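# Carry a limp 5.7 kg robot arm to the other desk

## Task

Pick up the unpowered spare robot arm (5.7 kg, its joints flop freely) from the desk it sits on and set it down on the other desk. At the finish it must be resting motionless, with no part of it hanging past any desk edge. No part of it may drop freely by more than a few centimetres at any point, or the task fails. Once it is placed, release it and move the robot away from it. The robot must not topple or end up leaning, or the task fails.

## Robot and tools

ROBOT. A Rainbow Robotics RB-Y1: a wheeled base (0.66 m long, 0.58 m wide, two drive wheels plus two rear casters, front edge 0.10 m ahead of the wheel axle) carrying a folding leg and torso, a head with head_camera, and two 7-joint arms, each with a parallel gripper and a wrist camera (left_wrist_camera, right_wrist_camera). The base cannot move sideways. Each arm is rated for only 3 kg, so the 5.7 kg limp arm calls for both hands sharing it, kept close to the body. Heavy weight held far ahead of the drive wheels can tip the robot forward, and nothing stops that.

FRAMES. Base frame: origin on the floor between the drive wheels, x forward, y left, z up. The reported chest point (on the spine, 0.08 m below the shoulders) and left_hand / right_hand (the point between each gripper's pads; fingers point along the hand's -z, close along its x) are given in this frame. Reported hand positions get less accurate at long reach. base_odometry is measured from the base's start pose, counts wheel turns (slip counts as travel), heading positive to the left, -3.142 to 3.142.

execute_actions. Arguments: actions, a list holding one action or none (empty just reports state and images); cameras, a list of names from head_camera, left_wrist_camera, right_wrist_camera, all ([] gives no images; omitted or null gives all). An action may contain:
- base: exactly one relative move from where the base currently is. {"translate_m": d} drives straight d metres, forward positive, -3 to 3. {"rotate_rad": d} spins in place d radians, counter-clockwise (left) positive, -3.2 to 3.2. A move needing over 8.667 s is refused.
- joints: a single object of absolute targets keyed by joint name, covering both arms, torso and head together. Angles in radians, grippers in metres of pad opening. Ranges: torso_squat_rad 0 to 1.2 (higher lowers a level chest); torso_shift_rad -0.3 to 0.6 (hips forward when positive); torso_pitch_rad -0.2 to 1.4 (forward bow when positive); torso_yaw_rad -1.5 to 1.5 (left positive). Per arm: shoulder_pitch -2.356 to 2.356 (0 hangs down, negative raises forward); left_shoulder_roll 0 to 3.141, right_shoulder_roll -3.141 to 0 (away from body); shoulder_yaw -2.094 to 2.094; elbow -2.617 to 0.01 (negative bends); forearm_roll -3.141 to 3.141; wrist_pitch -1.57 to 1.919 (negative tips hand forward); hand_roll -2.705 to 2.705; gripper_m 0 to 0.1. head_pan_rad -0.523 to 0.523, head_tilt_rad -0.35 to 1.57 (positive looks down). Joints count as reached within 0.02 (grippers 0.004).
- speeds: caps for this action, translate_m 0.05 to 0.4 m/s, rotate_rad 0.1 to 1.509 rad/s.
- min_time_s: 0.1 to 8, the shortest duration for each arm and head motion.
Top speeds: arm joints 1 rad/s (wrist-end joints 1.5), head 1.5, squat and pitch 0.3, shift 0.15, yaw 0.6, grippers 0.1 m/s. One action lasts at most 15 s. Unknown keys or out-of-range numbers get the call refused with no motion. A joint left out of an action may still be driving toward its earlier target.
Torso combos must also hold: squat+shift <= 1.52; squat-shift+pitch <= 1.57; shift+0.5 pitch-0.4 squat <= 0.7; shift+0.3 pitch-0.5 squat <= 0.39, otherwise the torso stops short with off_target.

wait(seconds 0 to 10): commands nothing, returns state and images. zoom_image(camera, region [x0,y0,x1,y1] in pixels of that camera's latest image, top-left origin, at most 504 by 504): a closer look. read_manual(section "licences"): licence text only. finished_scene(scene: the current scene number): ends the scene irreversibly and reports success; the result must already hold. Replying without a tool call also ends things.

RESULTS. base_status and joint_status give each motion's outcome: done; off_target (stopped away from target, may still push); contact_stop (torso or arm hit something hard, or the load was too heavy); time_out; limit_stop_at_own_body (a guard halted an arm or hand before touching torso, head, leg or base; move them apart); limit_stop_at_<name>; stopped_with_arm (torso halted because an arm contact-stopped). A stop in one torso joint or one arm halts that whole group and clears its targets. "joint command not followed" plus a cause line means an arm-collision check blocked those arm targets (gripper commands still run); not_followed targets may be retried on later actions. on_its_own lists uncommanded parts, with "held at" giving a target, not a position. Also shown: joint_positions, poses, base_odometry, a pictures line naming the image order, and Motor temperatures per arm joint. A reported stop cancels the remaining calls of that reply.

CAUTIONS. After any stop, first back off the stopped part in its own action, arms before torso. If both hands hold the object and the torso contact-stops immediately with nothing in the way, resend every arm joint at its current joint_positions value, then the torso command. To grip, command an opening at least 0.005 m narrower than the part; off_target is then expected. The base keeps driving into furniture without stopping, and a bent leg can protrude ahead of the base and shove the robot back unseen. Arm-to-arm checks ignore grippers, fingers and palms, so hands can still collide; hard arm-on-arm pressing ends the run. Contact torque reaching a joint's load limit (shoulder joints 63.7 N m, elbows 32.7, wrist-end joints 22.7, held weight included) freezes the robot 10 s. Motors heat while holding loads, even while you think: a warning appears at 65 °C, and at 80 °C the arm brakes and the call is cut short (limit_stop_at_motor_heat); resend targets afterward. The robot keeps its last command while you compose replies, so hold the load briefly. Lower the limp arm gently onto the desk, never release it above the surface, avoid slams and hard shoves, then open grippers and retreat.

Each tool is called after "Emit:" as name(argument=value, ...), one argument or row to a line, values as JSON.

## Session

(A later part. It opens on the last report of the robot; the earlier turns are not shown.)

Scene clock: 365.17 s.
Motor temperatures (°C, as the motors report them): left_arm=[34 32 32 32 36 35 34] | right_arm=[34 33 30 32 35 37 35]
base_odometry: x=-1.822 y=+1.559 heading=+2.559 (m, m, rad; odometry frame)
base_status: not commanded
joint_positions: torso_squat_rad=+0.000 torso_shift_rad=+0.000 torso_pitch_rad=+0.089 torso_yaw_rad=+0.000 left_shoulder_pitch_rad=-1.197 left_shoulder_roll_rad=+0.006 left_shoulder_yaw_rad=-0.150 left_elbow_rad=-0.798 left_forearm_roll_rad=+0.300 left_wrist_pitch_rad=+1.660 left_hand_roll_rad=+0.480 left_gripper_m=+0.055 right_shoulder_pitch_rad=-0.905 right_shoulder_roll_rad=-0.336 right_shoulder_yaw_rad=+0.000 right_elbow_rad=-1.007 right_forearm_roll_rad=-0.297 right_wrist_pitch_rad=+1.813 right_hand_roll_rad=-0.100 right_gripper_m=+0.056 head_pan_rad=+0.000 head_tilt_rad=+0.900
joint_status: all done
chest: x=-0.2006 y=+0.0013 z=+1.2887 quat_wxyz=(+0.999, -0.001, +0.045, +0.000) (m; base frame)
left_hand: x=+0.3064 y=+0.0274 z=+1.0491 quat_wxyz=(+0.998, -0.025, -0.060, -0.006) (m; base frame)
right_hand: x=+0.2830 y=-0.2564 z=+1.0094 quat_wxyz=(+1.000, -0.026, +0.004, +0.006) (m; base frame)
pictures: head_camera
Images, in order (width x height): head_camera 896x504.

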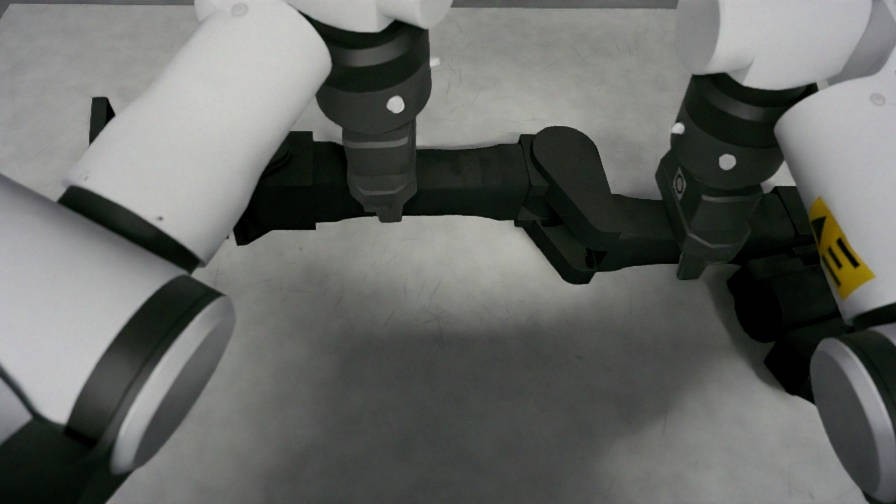

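Emit:
execute_actions(
  actions=[
    {"joints": {"right_gripper_m": 0.1}},
  ],
  cameras=[],
)

Emit:
execute_actions(
  actions=[
    {"joints": {"left_shoulder_pitch_rad": -1.16, "left_wrist_pitch_rad": 1.64}, "min_time_s": 1},
  ],
  cameras=["head_camera"],
)

Scene clock: 372.00 s.
Motor temperatures (°C, as the motors report them): left_arm=[34 32 32 32 36 35 34] | right_arm=[34 33 30 32 35 37 35]
base_odometry: x=-1.822 y=+1.559 heading=+2.559 (m, m, rad; odometry frame)
base_status: not commanded
joint_positions: torso_squat_rad=+0.000 torso_shift_rad=+0.000 torso_pitch_rad=+0.090 torso_yaw_rad=+0.000 left_shoulder_pitch_rad=-1.198 left_shoulder_roll_rad=+0.006 left_shoulder_yaw_rad=-0.150 left_elbow_rad=-0.799 left_forearm_roll_rad=+0.300 left_wrist_pitch_rad=+1.660 left_hand_roll_rad=+0.480 left_gripper_m=+0.055 right_shoulder_pitch_rad=-0.902 right_shoulder_roll_rad=-0.336 right_shoulder_yaw_rad=+0.000 right_elbow_rad=-1.005 right_forearm_roll_rad=-0.297 right_wrist_pitch_rad=+1.812 right_hand_roll_rad=-0.100 right_gripper_m=+0.100 head_pan_rad=+0.000 head_tilt_rad=+0.900
joint_status: all done
chest: x=-0.2002 y=+0.0011 z=+1.2887 quat_wxyz=(+0.999, -0.001, +0.045, +0.000) (m; base frame)
left_hand: x=+0.3070 y=+0.0274 z=+1.0493 quat_wxyz=(+0.998, -0.025, -0.060, -0.006) (m; base frame)
right_hand: x=+0.2819 y=-0.2568 z=+1.0068 quat_wxyz=(+1.000, -0.026, +0.006, +0.006) (m; base frame)
pictures: none
No camera images: the call's "cameras" was empty. Leave "cameras" out to get every camera's image.

Scene clock: 373.30 s.
Motor temperatures (°C, as the motors report them): left_arm=[34 32 32 32 36 35 34] | right_arm=[34 33 30 32 35 37 35]
base_odometry: x=-1.822 y=+1.559 heading=+2.559 (m, m, rad; odometry frame)
base_status: not commanded
joint_positions: torso_squat_rad=+0.000 torso_shift_rad=+0.000 torso_pitch_rad=+0.089 torso_yaw_rad=+0.000 left_shoulder_pitch_rad=-1.166 left_shoulder_roll_rad=+0.007 left_shoulder_yaw_rad=-0.149 left_elbow_rad=-0.803 left_forearm_roll_rad=+0.300 left_wrist_pitch_rad=+1.639 left_hand_roll_rad=+0.480 left_gripper_m=+0.056 right_shoulder_pitch_rad=-0.900 right_shoulder_roll_rad=-0.335 right_shoulder_yaw_rad=+0.000 right_elbow_rad=-1.004 right_forearm_roll_rad=-0.297 right_wrist_pitch_rad=+1.812 right_hand_roll_rad=-0.100 right_gripper_m=+0.100 head_pan_rad=+0.000 head_tilt_rad=+0.900
joint_status: all done
chest: x=-0.2007 y=+0.0010 z=+1.2887 quat_wxyz=(+0.999, -0.001, +0.044, +0.000) (m; base frame)
left_hand: x=+0.3043 y=+0.0304 z=+1.0368 quat_wxyz=(+0.998, -0.030, -0.057, -0.001) (m; base frame)
right_hand: x=+0.2810 y=-0.2570 z=+1.0064 quat_wxyz=(+1.000, -0.026, +0.007, +0.005) (m; base frame)
pictures: head_camera
Images, in order (width x height): head_camera 896x504.

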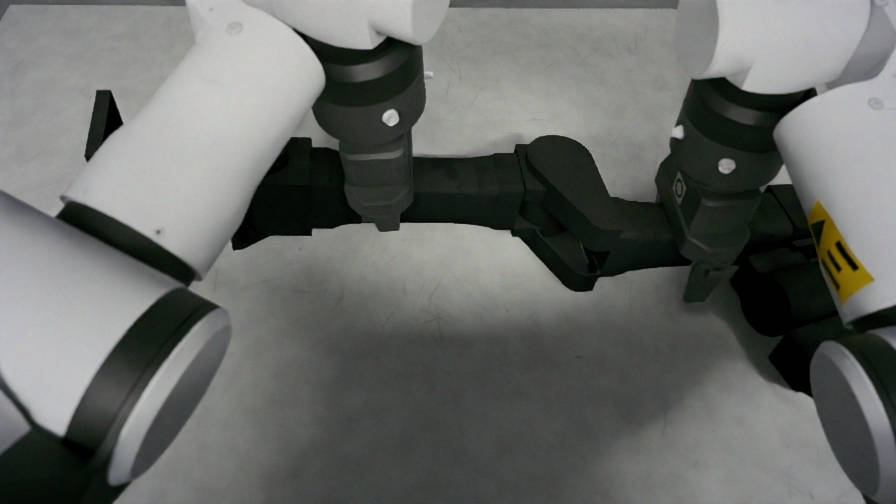

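The left side is now resting on the desk. Releasing and lifting away.

Emit:
execute_actions(
  actions=[
    {"joints": {"left_gripper_m": 0.1}},
  ],
  cameras=[],
)

Emit:
execute_actions(
  actions=[
    {"joints": {"torso_pitch_rad": -0.12}},
  ],
  cameras=[],
)

Emit:
execute_actions(
  actions=[
    {"base": {"translate_m": -0.7}, "joints": {"head_tilt_rad": 0.7}},
  ],
  cameras=["head_camera"],
)

Scene clock: 379.73 s.
Motor temperatures (°C, as the motors report them): left_arm=[34 32 32 32 36 35 34] | right_arm=[34 33 29 32 34 37 35]
base_odometry: x=-1.822 y=+1.559 heading=+2.559 (m, m, rad; odometry frame)
base_status: not commanded
joint_positions: torso_squat_rad=+0.000 torso_shift_rad=+0.000 torso_pitch_rad=+0.090 torso_yaw_rad=+0.000 left_shoulder_pitch_rad=-1.161 left_shoulder_roll_rad=+0.007 left_shoulder_yaw_rad=-0.150 left_elbow_rad=-0.800 left_forearm_roll_rad=+0.300 left_wrist_pitch_rad=+1.640 left_hand_roll_rad=+0.480 left_gripper_m=+0.099 right_shoulder_pitch_rad=-0.900 right_shoulder_roll_rad=-0.335 right_shoulder_yaw_rad=+0.000 right_elbow_rad=-1.004 right_forearm_roll_rad=-0.297 right_wrist_pitch_rad=+1.812 right_hand_roll_rad=-0.100 right_gripper_m=+0.100 head_pan_rad=+0.000 head_tilt_rad=+0.900
joint_status: all done
chest: x=-0.2002 y=+0.0010 z=+1.2887 quat_wxyz=(+0.999, -0.001, +0.045, +0.000) (m; base frame)
left_hand: x=+0.3023 y=+0.0319 z=+1.0326 quat_wxyz=(+0.998, -0.029, -0.052, +0.001) (m; base frame)
right_hand: x=+0.2812 y=-0.2570 z=+1.0058 quat_wxyz=(+1.000, -0.026, +0.007, +0.005) (m; base frame)
pictures: none
No camera images: the call's "cameras" was empty. Leave "cameras" out to get every camera's image.

Scene clock: 381.23 s.
Motor temperatures (°C, as the motors report them): left_arm=[33 32 32 32 36 35 34] | right_arm=[34 33 29 32 34 37 35]
base_odometry: x=-1.822 y=+1.559 heading=+2.559 (m, m, rad; odometry frame)
base_status: not commanded
joint_positions: torso_squat_rad=+0.000 torso_shift_rad=+0.000 torso_pitch_rad=-0.120 torso_yaw_rad=+0.000 left_shoulder_pitch_rad=-1.160 left_shoulder_roll_rad=+0.007 left_shoulder_yaw_rad=-0.150 left_elbow_rad=-0.800 left_forearm_roll_rad=+0.300 left_wrist_pitch_rad=+1.640 left_hand_roll_rad=+0.480 left_gripper_m=+0.099 right_shoulder_pitch_rad=-0.900 right_shoulder_roll_rad=-0.335 right_shoulder_yaw_rad=+0.000 right_elbow_rad=-1.004 right_forearm_roll_rad=-0.297 right_wrist_pitch_rad=+1.812 right_hand_roll_rad=-0.100 right_gripper_m=+0.100 head_pan_rad=+0.000 head_tilt_rad=+0.900
joint_status: all done
chest: x=-0.2651 y=+0.0010 z=+1.2877 quat_wxyz=(+0.998, -0.001, -0.060, +0.000) (m; base frame)
left_hand: x=+0.2798 y=+0.0320 z=+1.1419 quat_wxyz=(+0.987, -0.029, -0.157, -0.002) (m; base frame)
right_hand: x=+0.2647 y=-0.2569 z=+1.1113 quat_wxyz=(+0.995, -0.026, -0.097, +0.003) (m; base frame)
pictures: none
No camera images: the call's "cameras" was empty. Leave "cameras" out to get every camera's image.

Scene clock: 384.37 s.
Motor temperatures (°C, as the motors report them): left_arm=[33 32 32 32 36 35 34] | right_arm=[34 33 29 32 34 37 35]
base_odometry: x=-1.238 y=+1.173 heading=+2.558 (m, m, rad; odometry frame)
base_status: done
joint_positions: torso_squat_rad=+0.000 torso_shift_rad=+0.000 torso_pitch_rad=-0.120 torso_yaw_rad=+0.000 left_shoulder_pitch_rad=-1.160 left_shoulder_roll_rad=+0.006 left_shoulder_yaw_rad=-0.150 left_elbow_rad=-0.800 left_forearm_roll_rad=+0.300 left_wrist_pitch_rad=+1.640 left_hand_roll_rad=+0.480 left_gripper_m=+0.099 right_shoulder_pitch_rad=-0.900 right_shoulder_roll_rad=-0.335 right_shoulder_yaw_rad=+0.000 right_elbow_rad=-1.004 right_forearm_roll_rad=-0.297 right_wrist_pitch_rad=+1.812 right_hand_roll_rad=-0.100 right_gripper_m=+0.100 head_pan_rad=+0.000 head_tilt_rad=+0.700
joint_status: all done
chest: x=-0.2651 y=+0.0010 z=+1.2877 quat_wxyz=(+0.998, -0.001, -0.060, +0.000) (m; base frame)
left_hand: x=+0.2797 y=+0.0319 z=+1.1418 quat_wxyz=(+0.987, -0.029, -0.156, -0.002) (m; base frame)
right_hand: x=+0.2647 y=-0.2569 z=+1.1113 quat_wxyz=(+0.995, -0.026, -0.097, +0.003) (m; base frame)
pictures: head_camera
Images, in order (width x height): head_camera 896x504.

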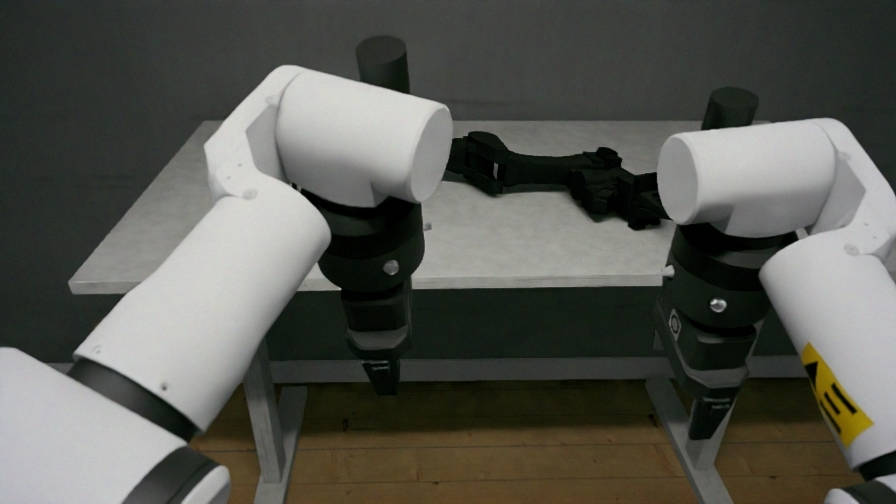

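The arm is lying well inside the desk edges.

Emit:
finished_scene(
  scene=1,
)

The scene is finished: the task was done.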